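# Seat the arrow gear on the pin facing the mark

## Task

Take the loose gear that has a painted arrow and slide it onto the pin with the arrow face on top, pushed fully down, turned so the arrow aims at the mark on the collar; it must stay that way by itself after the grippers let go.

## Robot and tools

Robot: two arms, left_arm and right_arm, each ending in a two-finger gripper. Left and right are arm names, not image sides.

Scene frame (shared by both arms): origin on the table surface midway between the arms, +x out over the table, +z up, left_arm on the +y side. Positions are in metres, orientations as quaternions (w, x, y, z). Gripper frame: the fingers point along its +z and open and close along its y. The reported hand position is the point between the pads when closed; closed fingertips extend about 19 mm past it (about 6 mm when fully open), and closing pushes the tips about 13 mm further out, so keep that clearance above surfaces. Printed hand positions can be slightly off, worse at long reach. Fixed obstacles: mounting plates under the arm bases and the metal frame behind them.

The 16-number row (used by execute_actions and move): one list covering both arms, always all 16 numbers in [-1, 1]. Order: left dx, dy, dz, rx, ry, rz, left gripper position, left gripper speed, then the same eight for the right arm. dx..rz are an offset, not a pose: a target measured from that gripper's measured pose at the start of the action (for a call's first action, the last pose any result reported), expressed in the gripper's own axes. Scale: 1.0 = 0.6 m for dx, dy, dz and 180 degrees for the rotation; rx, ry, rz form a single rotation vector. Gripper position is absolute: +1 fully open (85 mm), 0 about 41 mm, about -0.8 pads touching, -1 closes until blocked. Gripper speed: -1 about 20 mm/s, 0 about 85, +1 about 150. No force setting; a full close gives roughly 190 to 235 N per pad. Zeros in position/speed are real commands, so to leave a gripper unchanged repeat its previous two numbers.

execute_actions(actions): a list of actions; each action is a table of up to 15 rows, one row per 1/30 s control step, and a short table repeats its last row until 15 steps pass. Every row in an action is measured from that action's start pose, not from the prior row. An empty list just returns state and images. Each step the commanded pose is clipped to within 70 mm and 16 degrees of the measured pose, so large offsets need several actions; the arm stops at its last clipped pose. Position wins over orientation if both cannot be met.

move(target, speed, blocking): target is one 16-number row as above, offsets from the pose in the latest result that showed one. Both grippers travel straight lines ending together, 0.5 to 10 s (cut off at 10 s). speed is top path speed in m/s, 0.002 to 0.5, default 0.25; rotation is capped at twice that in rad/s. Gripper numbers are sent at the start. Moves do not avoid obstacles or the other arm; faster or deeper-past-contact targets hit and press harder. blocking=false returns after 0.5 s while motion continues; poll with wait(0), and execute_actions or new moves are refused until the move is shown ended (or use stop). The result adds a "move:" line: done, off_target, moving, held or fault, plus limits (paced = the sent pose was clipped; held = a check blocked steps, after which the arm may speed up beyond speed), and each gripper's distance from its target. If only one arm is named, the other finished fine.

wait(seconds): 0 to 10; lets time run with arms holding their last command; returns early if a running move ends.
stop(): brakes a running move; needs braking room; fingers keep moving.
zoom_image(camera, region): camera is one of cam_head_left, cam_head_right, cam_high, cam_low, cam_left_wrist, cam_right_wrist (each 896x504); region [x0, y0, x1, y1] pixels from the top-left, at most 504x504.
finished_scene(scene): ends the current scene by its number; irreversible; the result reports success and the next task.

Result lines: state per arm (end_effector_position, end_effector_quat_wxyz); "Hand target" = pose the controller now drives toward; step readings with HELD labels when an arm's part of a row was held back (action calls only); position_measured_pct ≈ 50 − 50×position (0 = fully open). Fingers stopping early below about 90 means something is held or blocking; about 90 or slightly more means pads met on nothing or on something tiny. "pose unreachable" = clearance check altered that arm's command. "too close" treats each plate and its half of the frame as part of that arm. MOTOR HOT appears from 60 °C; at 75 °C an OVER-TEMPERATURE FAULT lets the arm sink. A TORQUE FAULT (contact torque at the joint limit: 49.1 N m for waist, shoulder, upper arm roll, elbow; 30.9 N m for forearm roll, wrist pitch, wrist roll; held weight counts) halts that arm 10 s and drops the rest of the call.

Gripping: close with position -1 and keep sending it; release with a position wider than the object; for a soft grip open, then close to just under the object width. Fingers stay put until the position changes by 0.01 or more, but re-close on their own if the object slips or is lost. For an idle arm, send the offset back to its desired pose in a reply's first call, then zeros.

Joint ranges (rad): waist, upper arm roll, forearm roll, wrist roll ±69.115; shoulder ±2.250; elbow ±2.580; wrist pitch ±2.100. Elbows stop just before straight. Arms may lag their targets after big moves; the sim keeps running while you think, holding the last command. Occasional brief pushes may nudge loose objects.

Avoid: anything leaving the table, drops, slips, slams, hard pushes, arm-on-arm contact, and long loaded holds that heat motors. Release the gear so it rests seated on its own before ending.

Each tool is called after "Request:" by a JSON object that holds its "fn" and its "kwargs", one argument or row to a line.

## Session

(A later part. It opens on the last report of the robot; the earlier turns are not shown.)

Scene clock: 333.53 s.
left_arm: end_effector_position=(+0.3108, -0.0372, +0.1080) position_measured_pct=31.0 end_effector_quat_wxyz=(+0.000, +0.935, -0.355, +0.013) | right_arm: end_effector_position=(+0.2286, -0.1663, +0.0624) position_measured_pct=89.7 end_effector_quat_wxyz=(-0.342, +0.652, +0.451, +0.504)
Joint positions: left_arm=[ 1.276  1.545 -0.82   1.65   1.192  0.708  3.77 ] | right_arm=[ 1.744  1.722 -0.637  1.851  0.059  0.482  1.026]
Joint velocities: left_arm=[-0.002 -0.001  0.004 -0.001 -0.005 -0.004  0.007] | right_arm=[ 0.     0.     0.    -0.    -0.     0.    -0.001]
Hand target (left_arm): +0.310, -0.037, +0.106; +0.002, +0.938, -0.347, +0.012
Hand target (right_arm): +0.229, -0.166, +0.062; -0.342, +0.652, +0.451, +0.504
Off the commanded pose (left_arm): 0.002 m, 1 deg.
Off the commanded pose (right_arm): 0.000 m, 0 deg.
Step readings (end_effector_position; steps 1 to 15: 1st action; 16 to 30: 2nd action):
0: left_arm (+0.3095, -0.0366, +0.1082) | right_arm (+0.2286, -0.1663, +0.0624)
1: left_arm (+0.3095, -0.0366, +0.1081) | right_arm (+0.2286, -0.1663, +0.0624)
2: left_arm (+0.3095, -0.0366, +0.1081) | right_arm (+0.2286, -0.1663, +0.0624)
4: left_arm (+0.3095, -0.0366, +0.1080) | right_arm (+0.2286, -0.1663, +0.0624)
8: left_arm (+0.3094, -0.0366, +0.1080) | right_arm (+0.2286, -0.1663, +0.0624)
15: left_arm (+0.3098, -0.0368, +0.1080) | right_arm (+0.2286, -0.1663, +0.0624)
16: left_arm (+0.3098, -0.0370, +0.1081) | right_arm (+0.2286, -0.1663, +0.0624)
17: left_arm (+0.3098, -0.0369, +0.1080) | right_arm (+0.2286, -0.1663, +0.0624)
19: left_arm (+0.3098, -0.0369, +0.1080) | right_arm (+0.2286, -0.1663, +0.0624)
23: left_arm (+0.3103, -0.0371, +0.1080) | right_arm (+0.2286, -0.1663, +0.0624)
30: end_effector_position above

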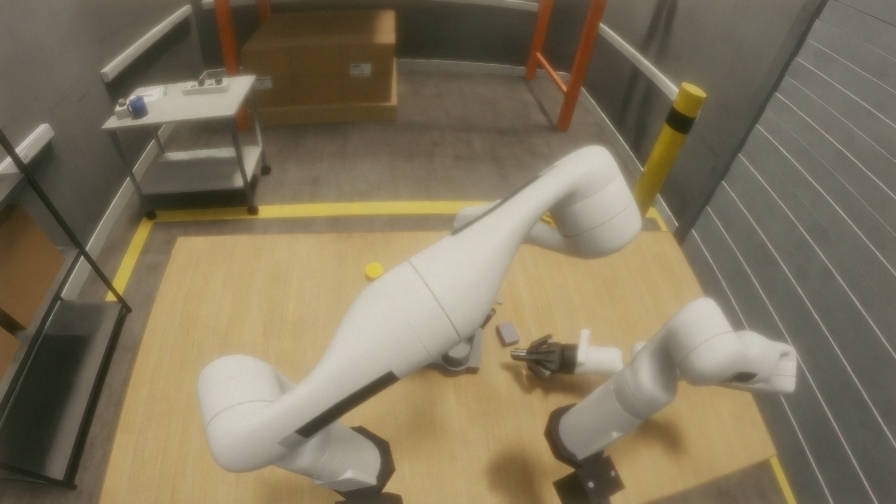

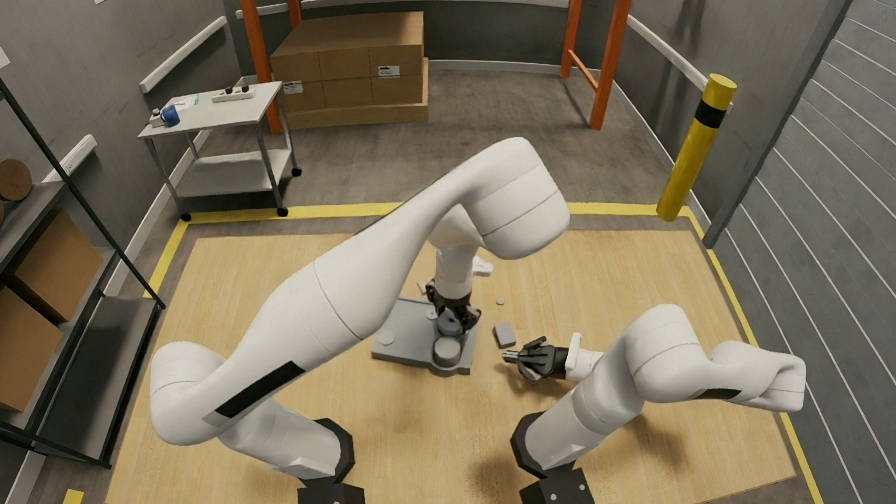

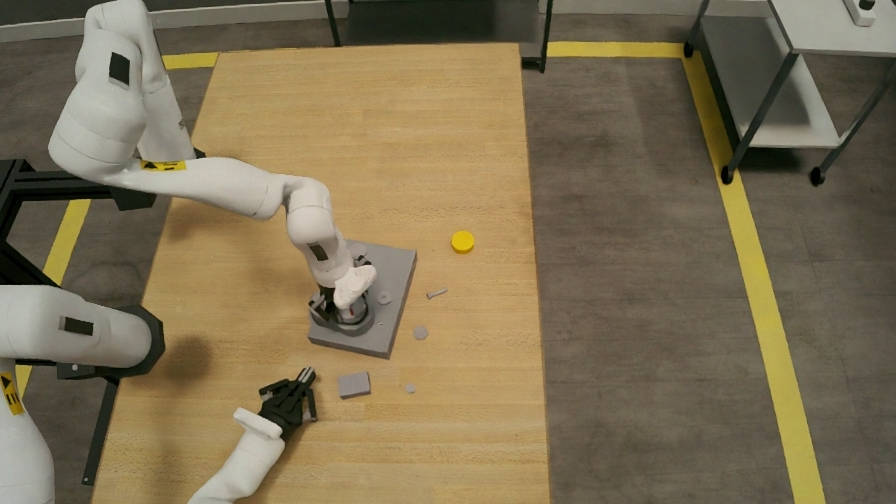

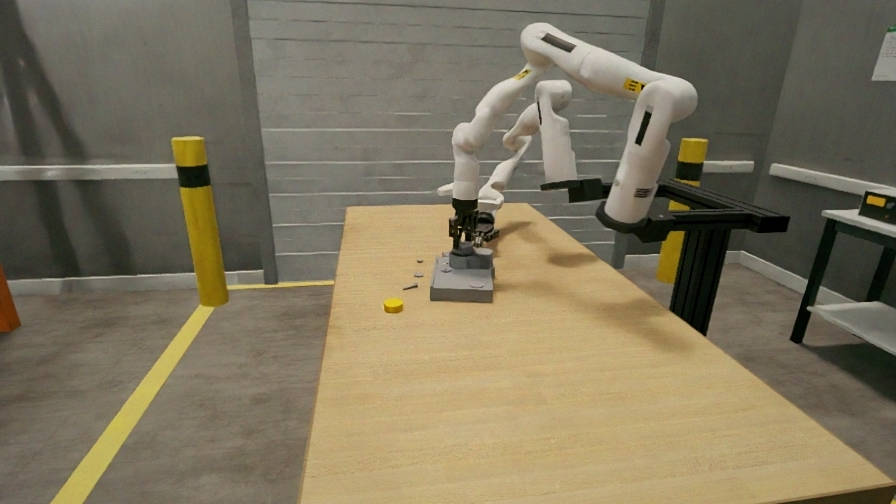

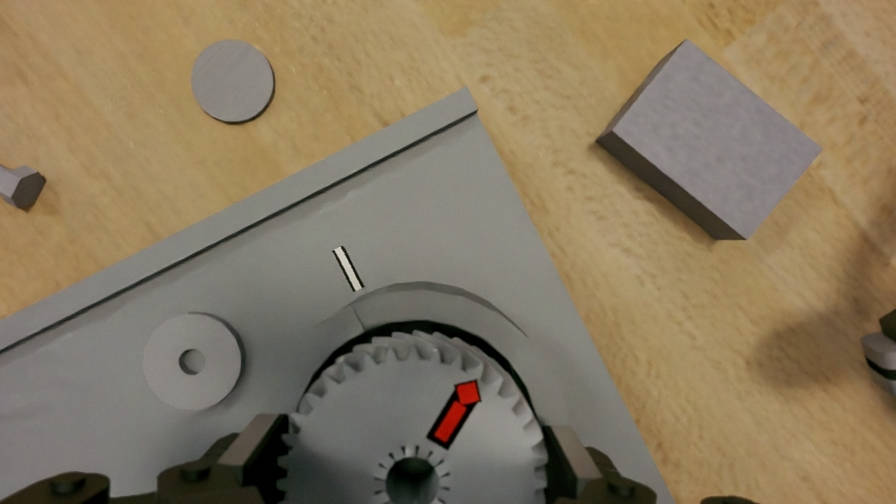

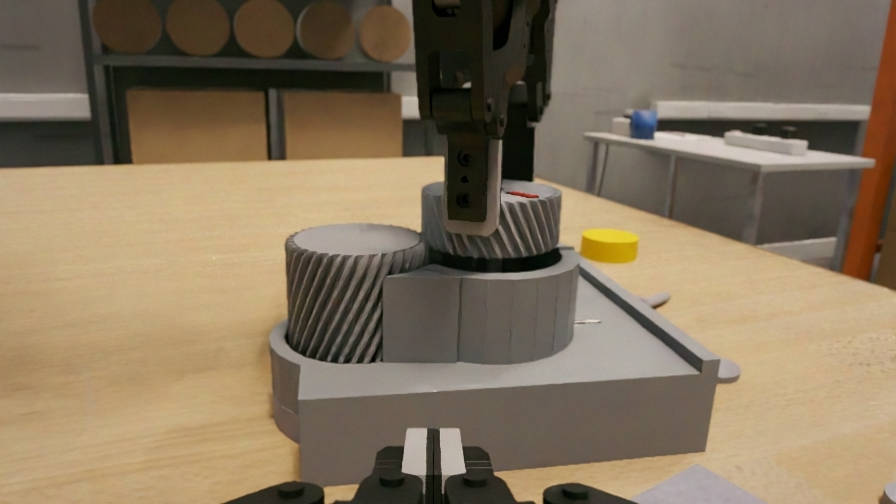

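Request:
{"fn": "execute_actions", "kwargs": {
  "actions": [
    [[0,0,-0.0008,0,0,0.002,-1,-0.6,0,0,0,0,0,0,-0.8,0],[0,0,-0.0012,0,0,0.004,-1,-0.6,0,0,0,0,0,0,-0.8,0],[0,0,-0.0015,0,0,0.006,-1,-0.6,0,0,0,0,0,0,-0.8,0],[0,0,-0.0015,0,0,0.008,-1,-0.6,0,0,0,0,0,0,-0.8,0],[0,0,-0.0015,0,0,0.011,-1,-0.6,0,0,0,0,0,0,-0.8,0],[0,0,-0.0015,0,0,0.014,-1,-0.6,0,0,0,0,0,0,-0.8,0],[0,0,-0.0015,0,0,0.017,-1,-0.6,0,0,0,0,0,0,-0.8,0]]
  ]
}}

Scene clock: 337.10 s.
left_arm: end_effector_position=(+0.3107, -0.0372, +0.1088) position_measured_pct=31.0 end_effector_quat_wxyz=(+0.000, +0.925, -0.379, +0.013) | right_arm: end_effector_position=(+0.2286, -0.1663, +0.0624) position_measured_pct=89.7 end_effector_quat_wxyz=(-0.342, +0.652, +0.451, +0.504)
Joint positions: left_arm=[ 1.273  1.539 -0.814  1.65   1.183  0.702  3.721] | right_arm=[ 1.744  1.722 -0.637  1.851  0.059  0.482  1.026]
Joint velocities: left_arm=[-0.001 -0.004  0.001  0.002 -0.    -0.002 -0.009] | right_arm=[-0.    -0.001  0.     0.001  0.    -0.     0.   ]
Hand target (left_arm): +0.311, -0.037, +0.109; +0.000, +0.925, -0.379, +0.013
Hand target (right_arm): +0.229, -0.166, +0.062; -0.342, +0.652, +0.451, +0.504
Off the commanded pose (left_arm): 0.000 m, 0 deg.
Off the commanded pose (right_arm): 0.000 m, 0 deg.
Step readings (end_effector_position):
0: left_arm (+0.3108, -0.0372, +0.1080) | right_arm (+0.2286, -0.1663, +0.0624)
1: left_arm (+0.3108, -0.0374, +0.1082) | right_arm (+0.2286, -0.1663, +0.0624)
2: left_arm (+0.3108, -0.0373, +0.1082) | right_arm (+0.2286, -0.1663, +0.0624)
4: left_arm (+0.3106, -0.0372, +0.1081) | right_arm (+0.2286, -0.1663, +0.0624)
8: left_arm (+0.3107, -0.0373, +0.1082) | right_arm (+0.2286, -0.1663, +0.0624)
15: end_effector_position above

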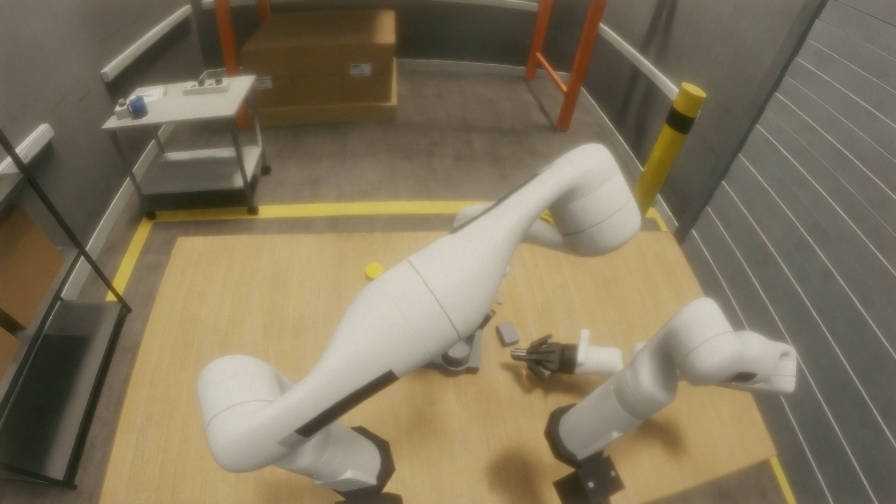

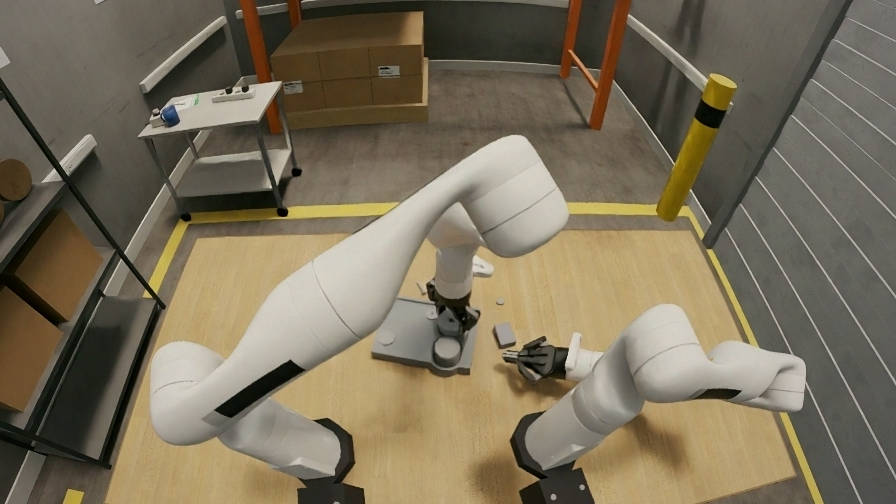

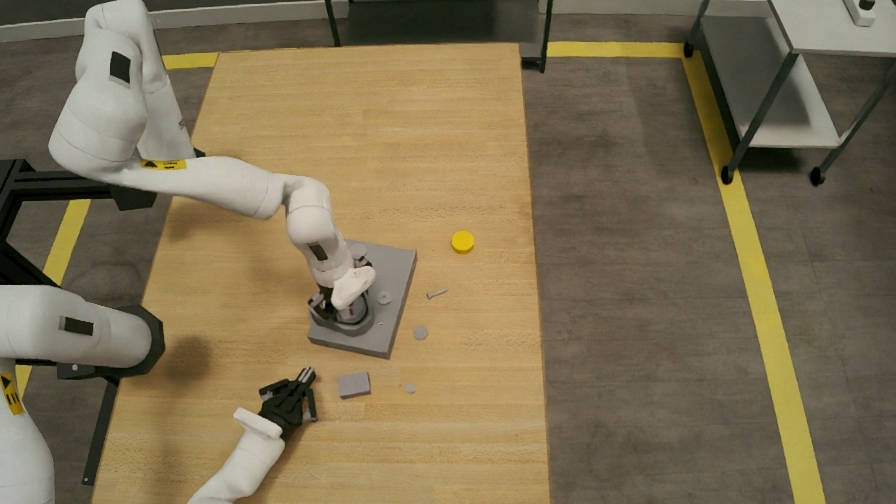

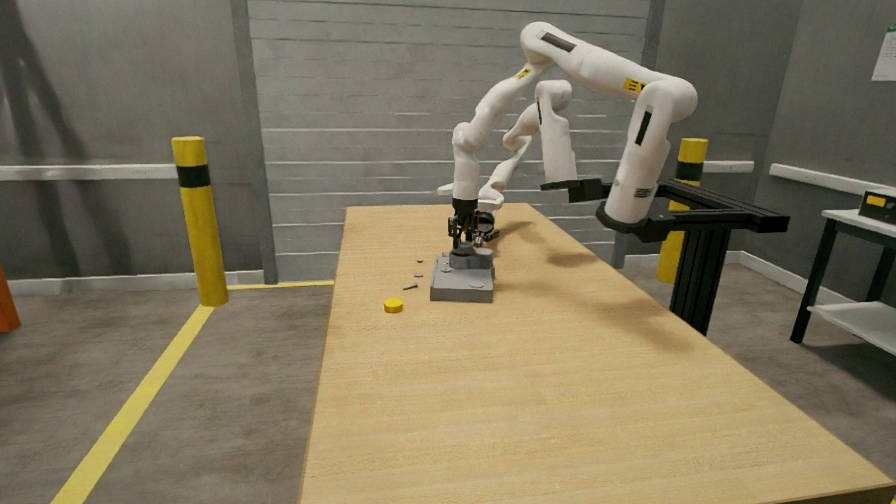

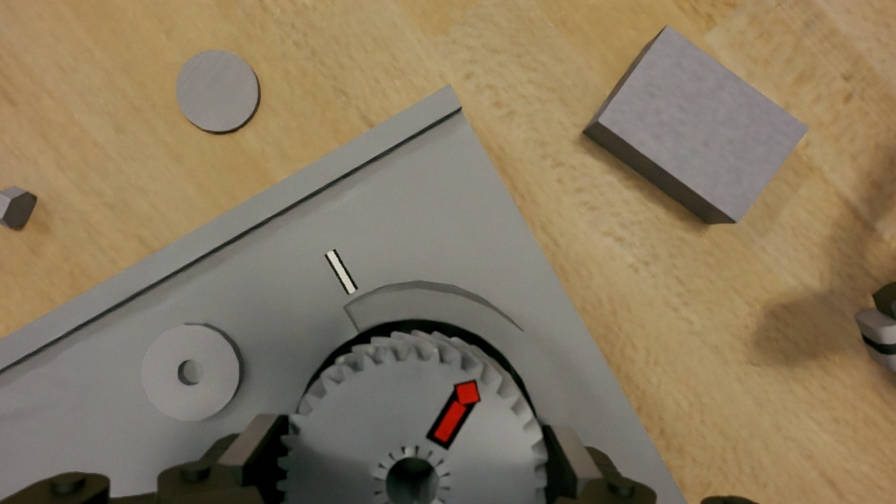

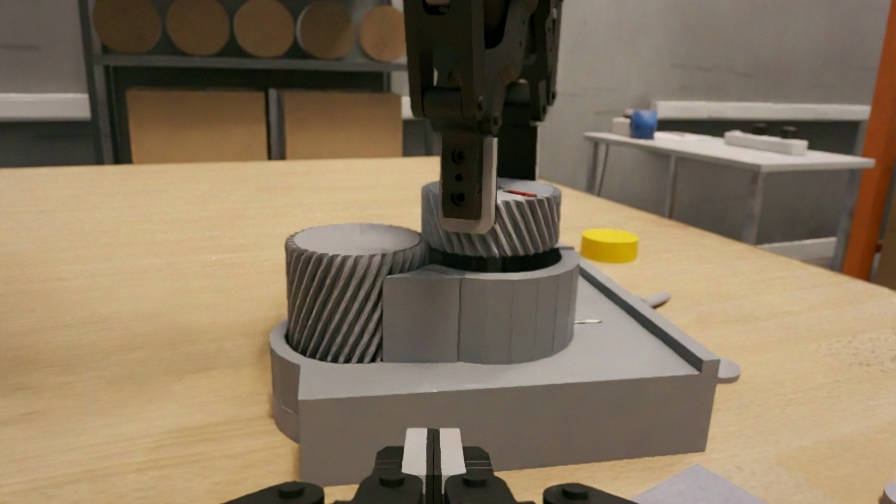

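Request:
{"fn": "execute_actions", "kwargs": {
  "actions": [
    [[0,0,0.0004,0,0,0,-1,-0.6,0,0,0,0,0,0,-0.8,0],[0,0,0.0008,0,0,0,-1,-0.6,0,0,0,0,0,0,-0.8,0],[0,0,0.0012,0,0,0,-1,-0.6,0,0,0,0,0,0,-0.8,0],[0,0,0.0016,0,0,0,-1,-0.6,0,0,0,0,0,0,-0.8,0],[0,0,0.002,0,0,0,-1,-0.6,0,0,0,0,0,0,-0.8,0],[0,0,0.0024,0,0,0,-1,-0.6,0,0,0,0,0,0,-0.8,0],[0,0,0.0028,0,0,0,-1,-0.6,0,0,0,0,0,0,-0.8,0],[0,0,0.0032,0,0,0,-1,-0.6,0,0,0,0,0,0,-0.8,0]],
    [[0,0,0,0,0,0,-1,-0.6,0,0,0,0,0,0,-0.8,0]]
  ]
}}

Scene clock: 341.93 s.
left_arm: end_effector_position=(+0.3108, -0.0374, +0.1077) position_measured_pct=31.0 end_effector_quat_wxyz=(+0.001, +0.925, -0.379, +0.013) | right_arm: end_effector_position=(+0.2286, -0.1663, +0.0624) position_measured_pct=89.7 end_effector_quat_wxyz=(-0.342, +0.652, +0.451, +0.504)
Joint positions: left_arm=[ 1.271  1.541 -0.812  1.65   1.186  0.701  3.72 ] | right_arm=[ 1.744  1.722 -0.637  1.851  0.059  0.482  1.026]
Joint velocities: left_arm=[ 0.001  0.    -0.001 -0.    -0.    -0.    -0.   ] | right_arm=[ 0.001 -0.001 -0.001  0.    -0.    -0.001  0.   ]
Hand target (left_arm): +0.311, -0.037, +0.108; +0.000, +0.925, -0.379, +0.013
Hand target (right_arm): +0.229, -0.166, +0.062; -0.342, +0.652, +0.451, +0.504
Off the commanded pose (left_arm): 0.000 m, 0 deg.
Off the commanded pose (right_arm): 0.000 m, 0 deg.
Step readings (end_effector_position; steps 1 to 15: 1st action; 16 to 30: 2nd action):
0: left_arm (+0.3107, -0.0372, +0.1089) | right_arm (+0.2286, -0.1663, +0.0624)
1: left_arm (+0.3108, -0.0372, +0.1088) | right_arm (+0.2286, -0.1663, +0.0624)
2: left_arm (+0.3108, -0.0372, +0.1087) | right_arm (+0.2286, -0.1663, +0.0624)
4: left_arm (+0.3108, -0.0372, +0.1084) | right_arm (+0.2286, -0.1663, +0.0624)
8: left_arm (+0.3108, -0.0375, +0.1078) | right_arm (+0.2286, -0.1663, +0.0624)
15: left_arm (+0.3108, -0.0375, +0.1076) | right_arm (+0.2286, -0.1663, +0.0624)
16: left_arm (+0.3108, -0.0375, +0.1077) | right_arm (+0.2286, -0.1663, +0.0624)
17: left_arm (+0.3108, -0.0374, +0.1077) | right_arm (+0.2286, -0.1663, +0.0624)
19: left_arm (+0.3108, -0.0374, +0.1077) | right_arm (+0.2286, -0.1663, +0.0624)
23: left_arm (+0.3108, -0.0374, +0.1077) | right_arm (+0.2286, -0.1663, +0.0624)
30: end_effector_position above

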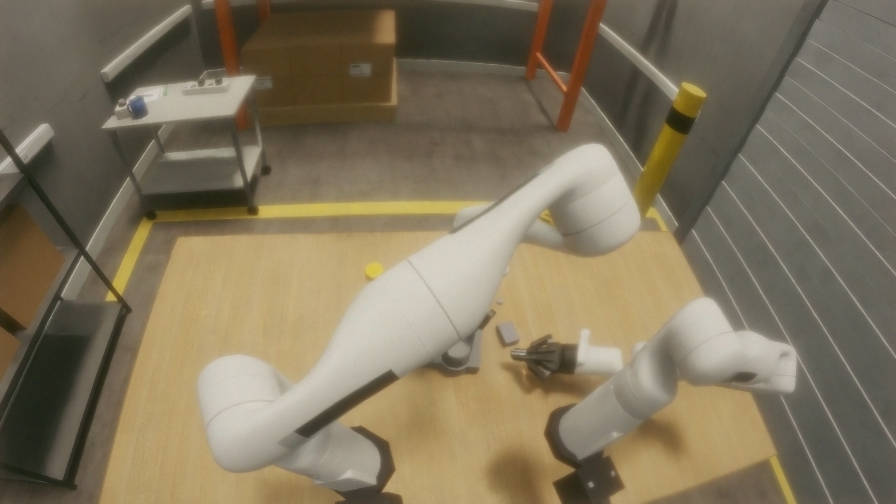

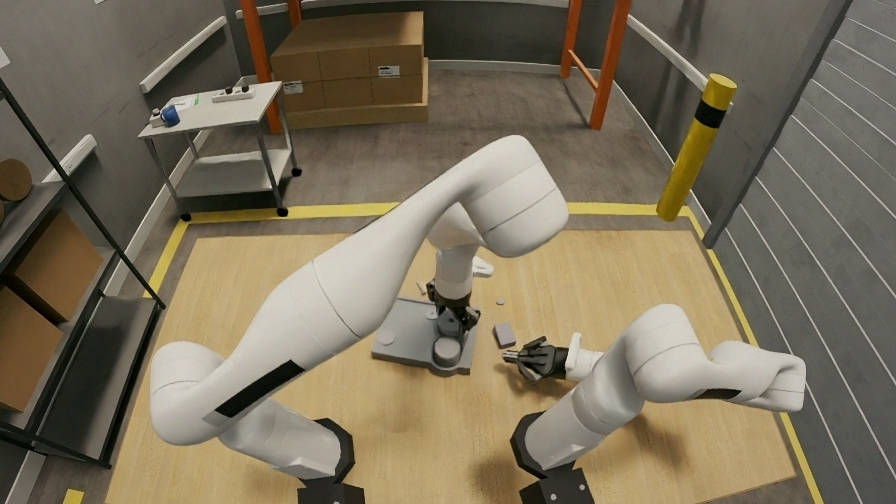

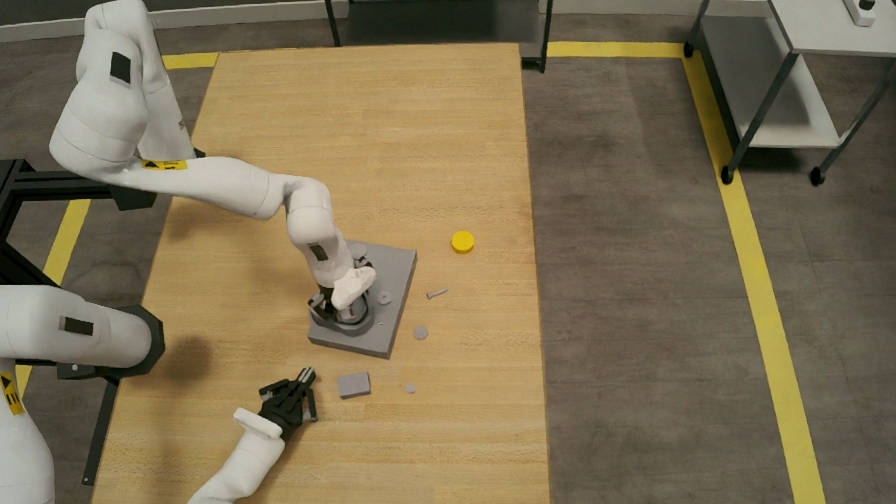

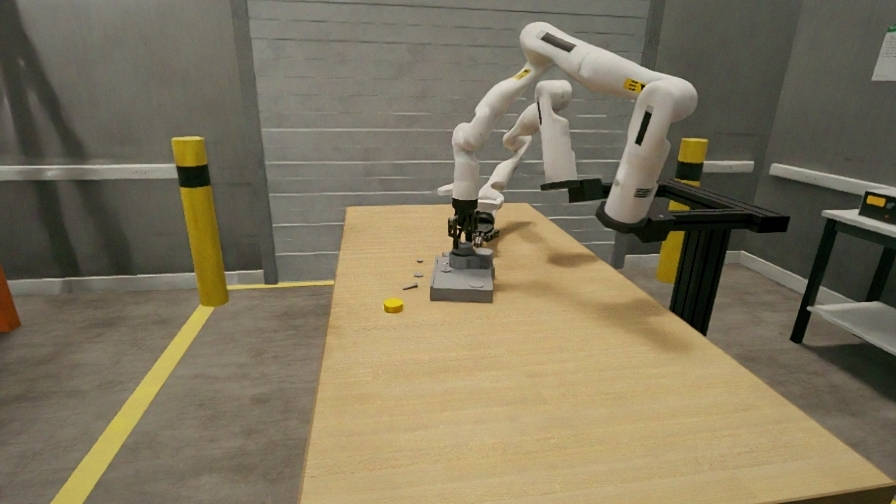

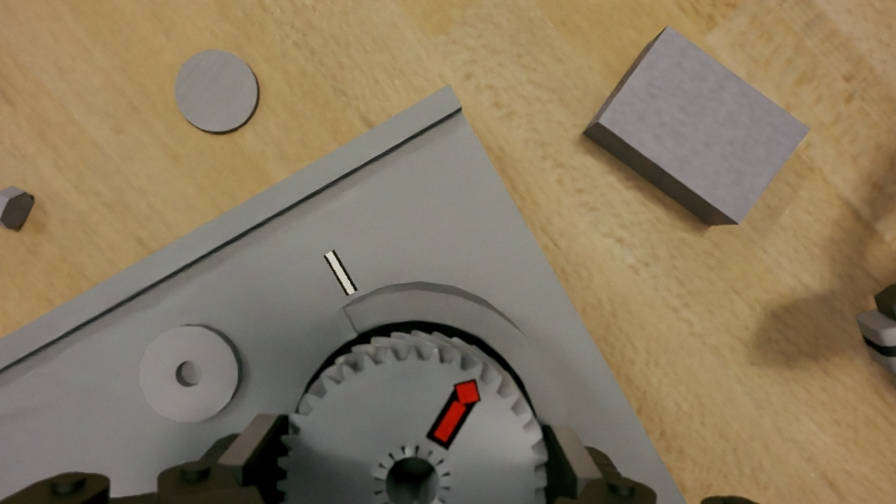

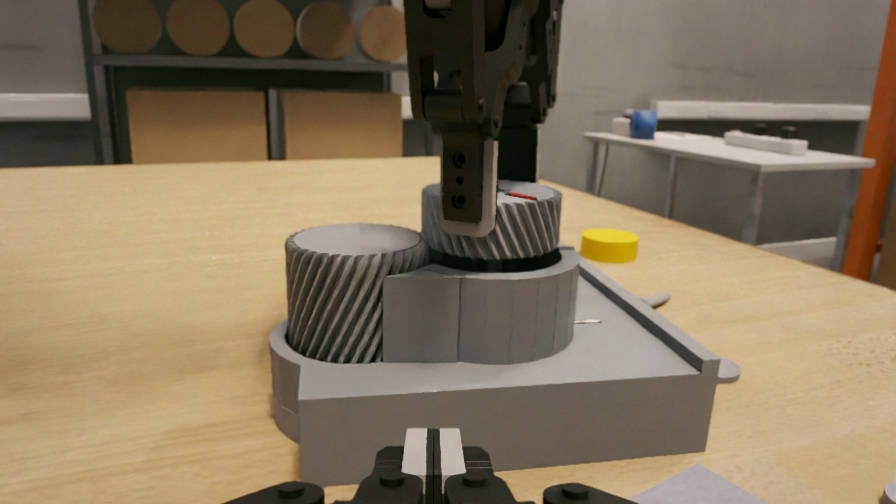

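Request:
{"fn": "execute_actions", "kwargs": {
  "actions": [
    [[0,0,0.0003,0,0,-0.0005,-1,-0.6,0,0,0,0,0,0,-0.8,0],[0,0,0.0005,0,0,-0.001,-1,-0.6,0,0,0,0,0,0,-0.8,0],[0,0,0.0007,0,0,-0.0015,-1,-0.6,0,0,0,0,0,0,-0.8,0],[0,0,0.0007,0,0,-0.002,-1,-0.6,0,0,0,0,0,0,-0.8,0],[0,0,0.0007,0,0,-0.0025,-1,-0.6,0,0,0,0,0,0,-0.8,0],[0,0,0.0007,0,0,-0.003,-1,-0.6,0,0,0,0,0,0,-0.8,0],[0,0,0.0007,0,0,-0.0035,-1,-0.6,0,0,0,0,0,0,-0.8,0],[0,0,0.0007,0,0,-0.004,-1,-0.6,0,0,0,0,0,0,-0.8,0],[0,0,0.0007,0,0,-0.0045,-1,-0.6,0,0,0,0,0,0,-0.8,0],[0,0,0.0007,0,0,-0.005,-1,-0.6,0,0,0,0,0,0,-0.8,0],[0,0,0.0007,0,0,-0.0055,-1,-0.6,0,0,0,0,0,0,-0.8,0],[0,0,0.0007,0,0,-0.006,-1,-0.6,0,0,0,0,0,0,-0.8,0],[0,0,0.0007,0,0,-0.0065,-1,-0.6,0,0,0,0,0,0,-0.8,0],[0,0,0.0007,0,0,-0.007,-1,-0.6,0,0,0,0,0,0,-0.8,0]]
  ]
}}

Scene clock: 357.50 s.
left_arm: end_effector_position=(+0.3107, -0.0374, +0.1072) position_measured_pct=31.0 end_effector_quat_wxyz=(+0.001, +0.929, -0.370, +0.013) | right_arm: end_effector_position=(+0.2286, -0.1663, +0.0624) position_measured_pct=89.7 end_effector_quat_wxyz=(-0.342, +0.652, +0.451, +0.504)
Joint positions: left_arm=[ 1.272  1.543 -0.814  1.649  1.189  0.703  3.738] | right_arm=[ 1.744  1.722 -0.637  1.851  0.059  0.482  1.026]
Joint velocities: left_arm=[ 0.002  0.005 -0.003 -0.     0.008  0.004  0.034] | right_arm=[ 0.001  0.    -0.    -0.001  0.    -0.001 -0.   ]
Hand target (left_arm): +0.311, -0.037, +0.107; +0.001, +0.930, -0.369, +0.013
Hand target (right_arm): +0.229, -0.166, +0.062; -0.342, +0.652, +0.451, +0.504
Off the commanded pose (left_arm): 0.000 m, 0 deg.
Off the commanded pose (right_arm): 0.000 m, 0 deg.
Step readings (end_effector_position):
0: left_arm (+0.3108, -0.0374, +0.1077) | right_arm (+0.2286, -0.1663, +0.0624)
1: left_arm (+0.3108, -0.0374, +0.1077) | right_arm (+0.2286, -0.1663, +0.0624)
2: left_arm (+0.3108, -0.0374, +0.1077) | right_arm (+0.2286, -0.1663, +0.0624)
4: left_arm (+0.3108, -0.0374, +0.1076) | right_arm (+0.2286, -0.1663, +0.0624)
8: left_arm (+0.3108, -0.0374, +0.1074) | right_arm (+0.2286, -0.1663, +0.0624)
15: end_effector_position above

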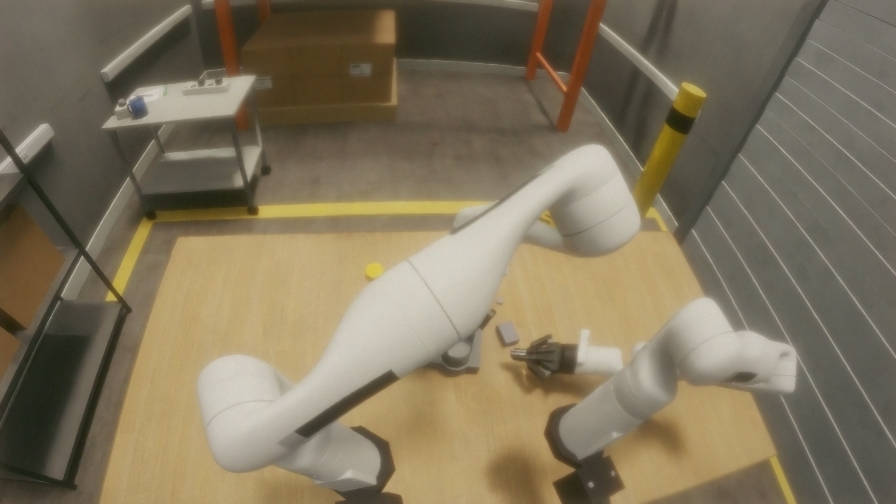

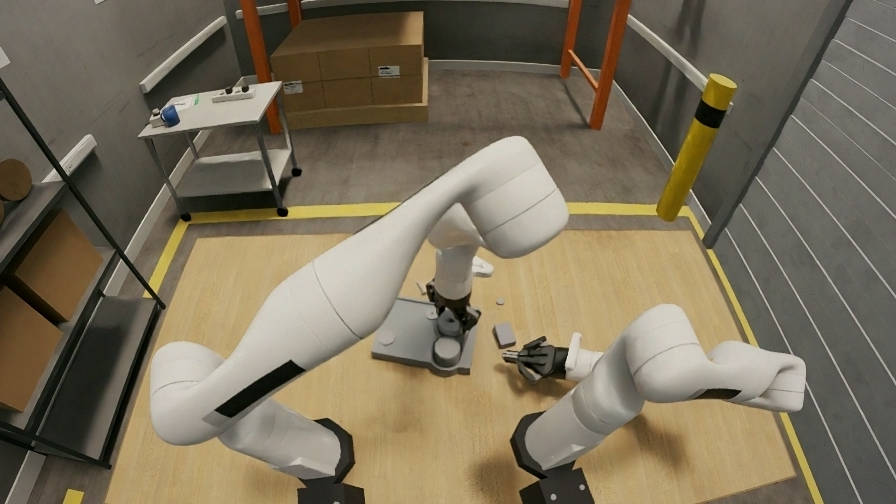

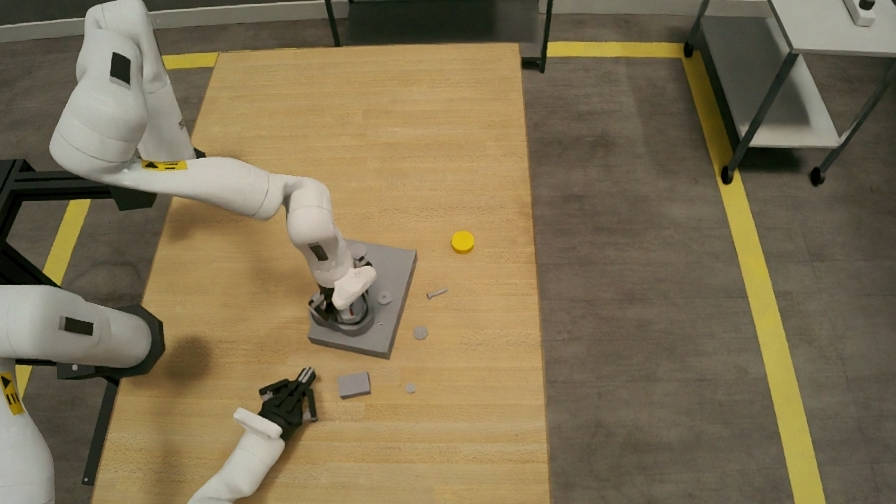

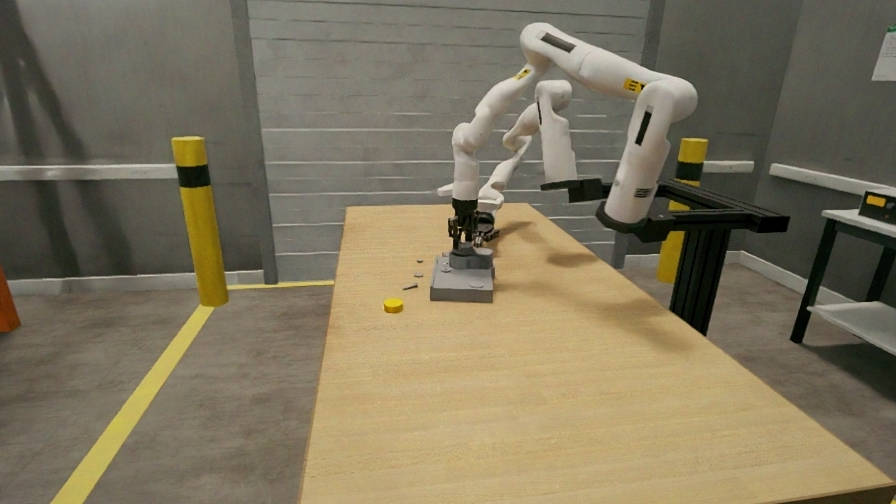

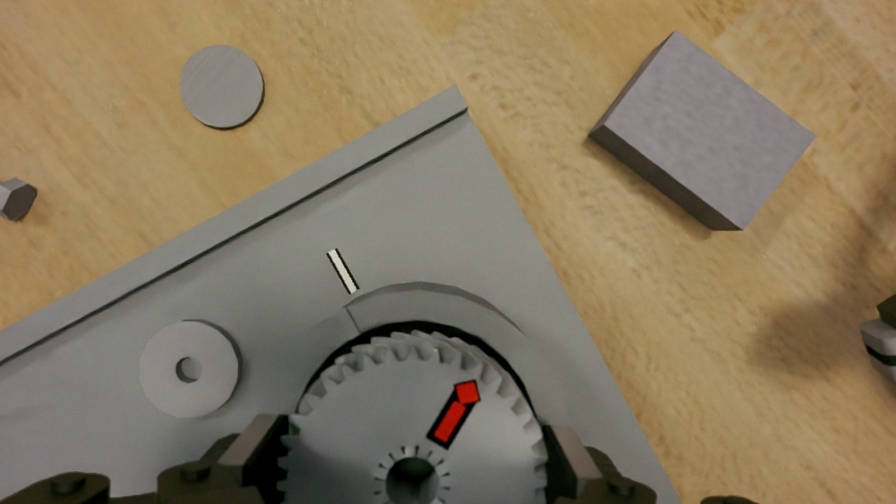

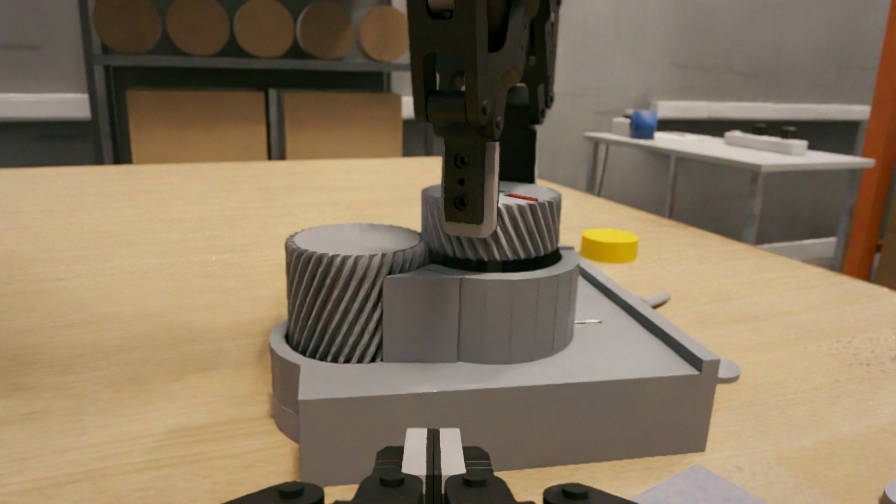

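Request:
{"fn": "move", "kwargs": {
  "target": [0, 0, 0.0083, 0, 0, -0.025, -1, -0.6, 0, 0, 0, 0, 0, 0, -0.8, 0],
  "speed": 0.05
}}

Scene clock: 361.13 s.
left_arm: end_effector_position=(+0.3108, -0.0374, +0.1022) position_measured_pct=31.0 end_effector_quat_wxyz=(+0.001, +0.943, -0.333, +0.013) | right_arm: end_effector_position=(+0.2286, -0.1663, +0.0624) position_measured_pct=89.7 end_effector_quat_wxyz=(-0.342, +0.652, +0.451, +0.504)
Joint positions: left_arm=[ 1.273  1.557 -0.819  1.645  1.207  0.706  3.807] | right_arm=[ 1.744  1.722 -0.637  1.851  0.059  0.482  1.026]
Joint velocities: left_arm=[-0.     0.001 -0.002 -0.001  0.001  0.     0.007] | right_arm=[-0.    -0.     0.     0.001  0.     0.     0.   ]
Hand target (left_arm): +0.311, -0.037, +0.102; +0.001, +0.943, -0.333, +0.013
Hand target (right_arm): +0.229, -0.166, +0.062; -0.342, +0.652, +0.451, +0.504
Off the commanded pose (left_arm): 0.000 m, 0 deg.
Off the commanded pose (right_arm): 0.000 m, 0 deg.
move: done

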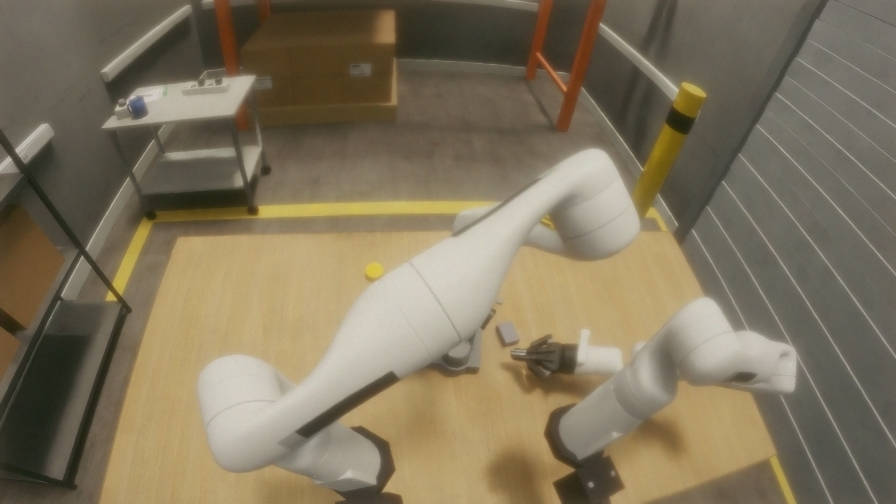

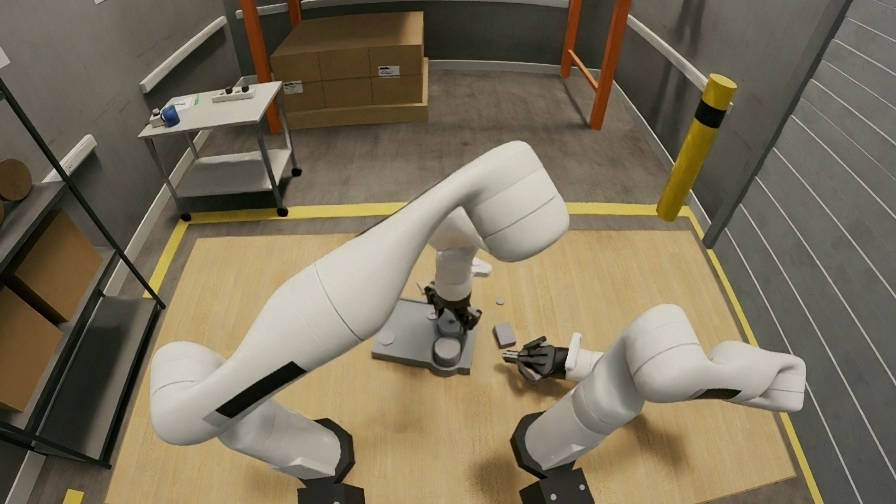

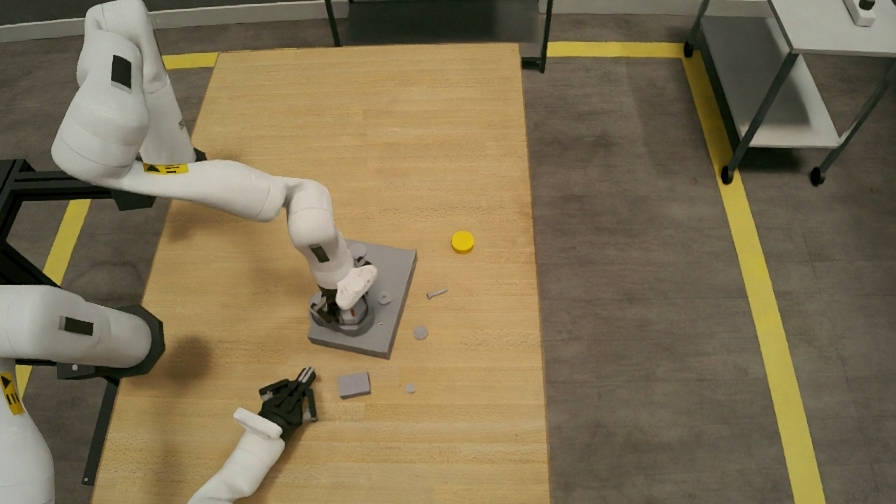

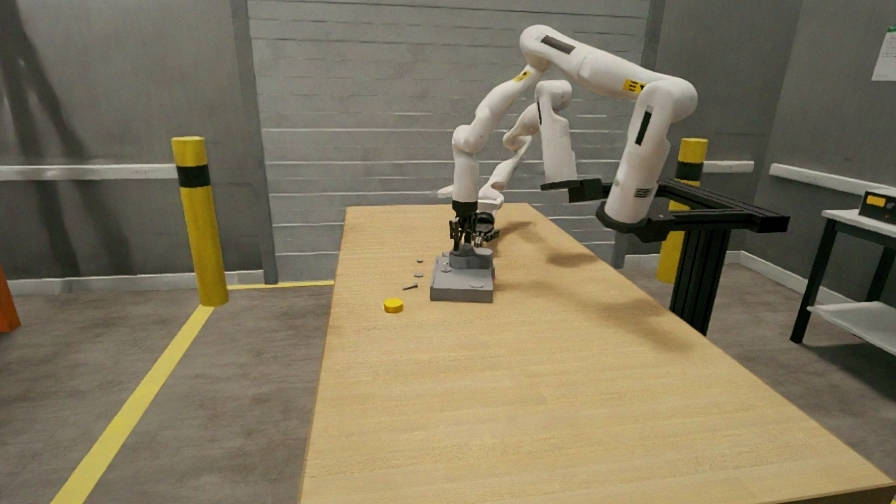

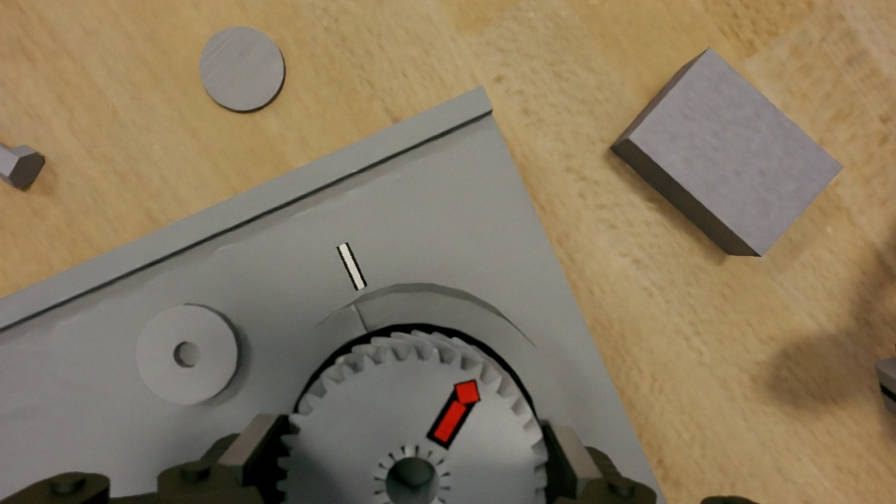

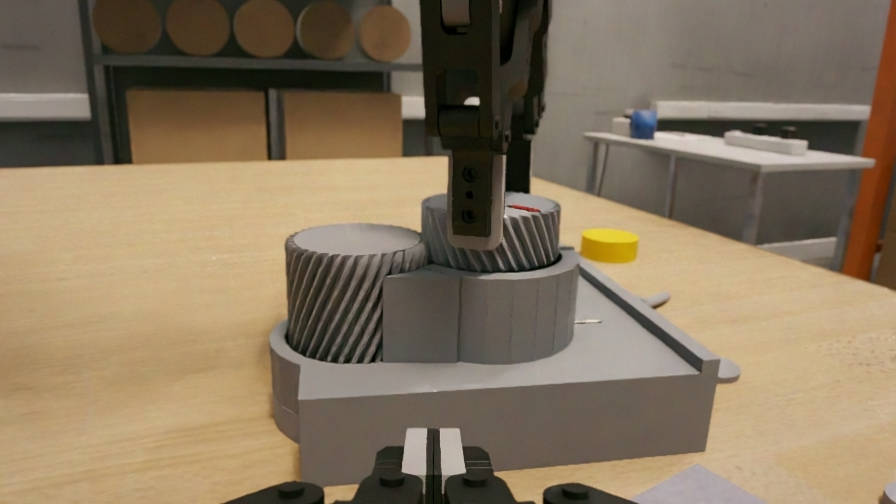

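Request:
{"fn": "zoom_image", "kwargs": {
  "camera": "cam_right_wrist",
  "region": [380, 170, 600, 310]
}}

Region (380, 170, 600, 310) of cam_right_wrist's 896x504 image, scaled by 2.291; it fills the top 321 rows of this view, and the rest is white.

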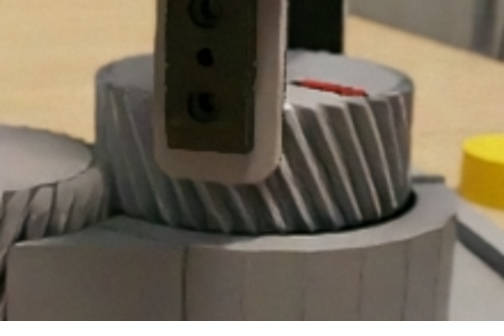

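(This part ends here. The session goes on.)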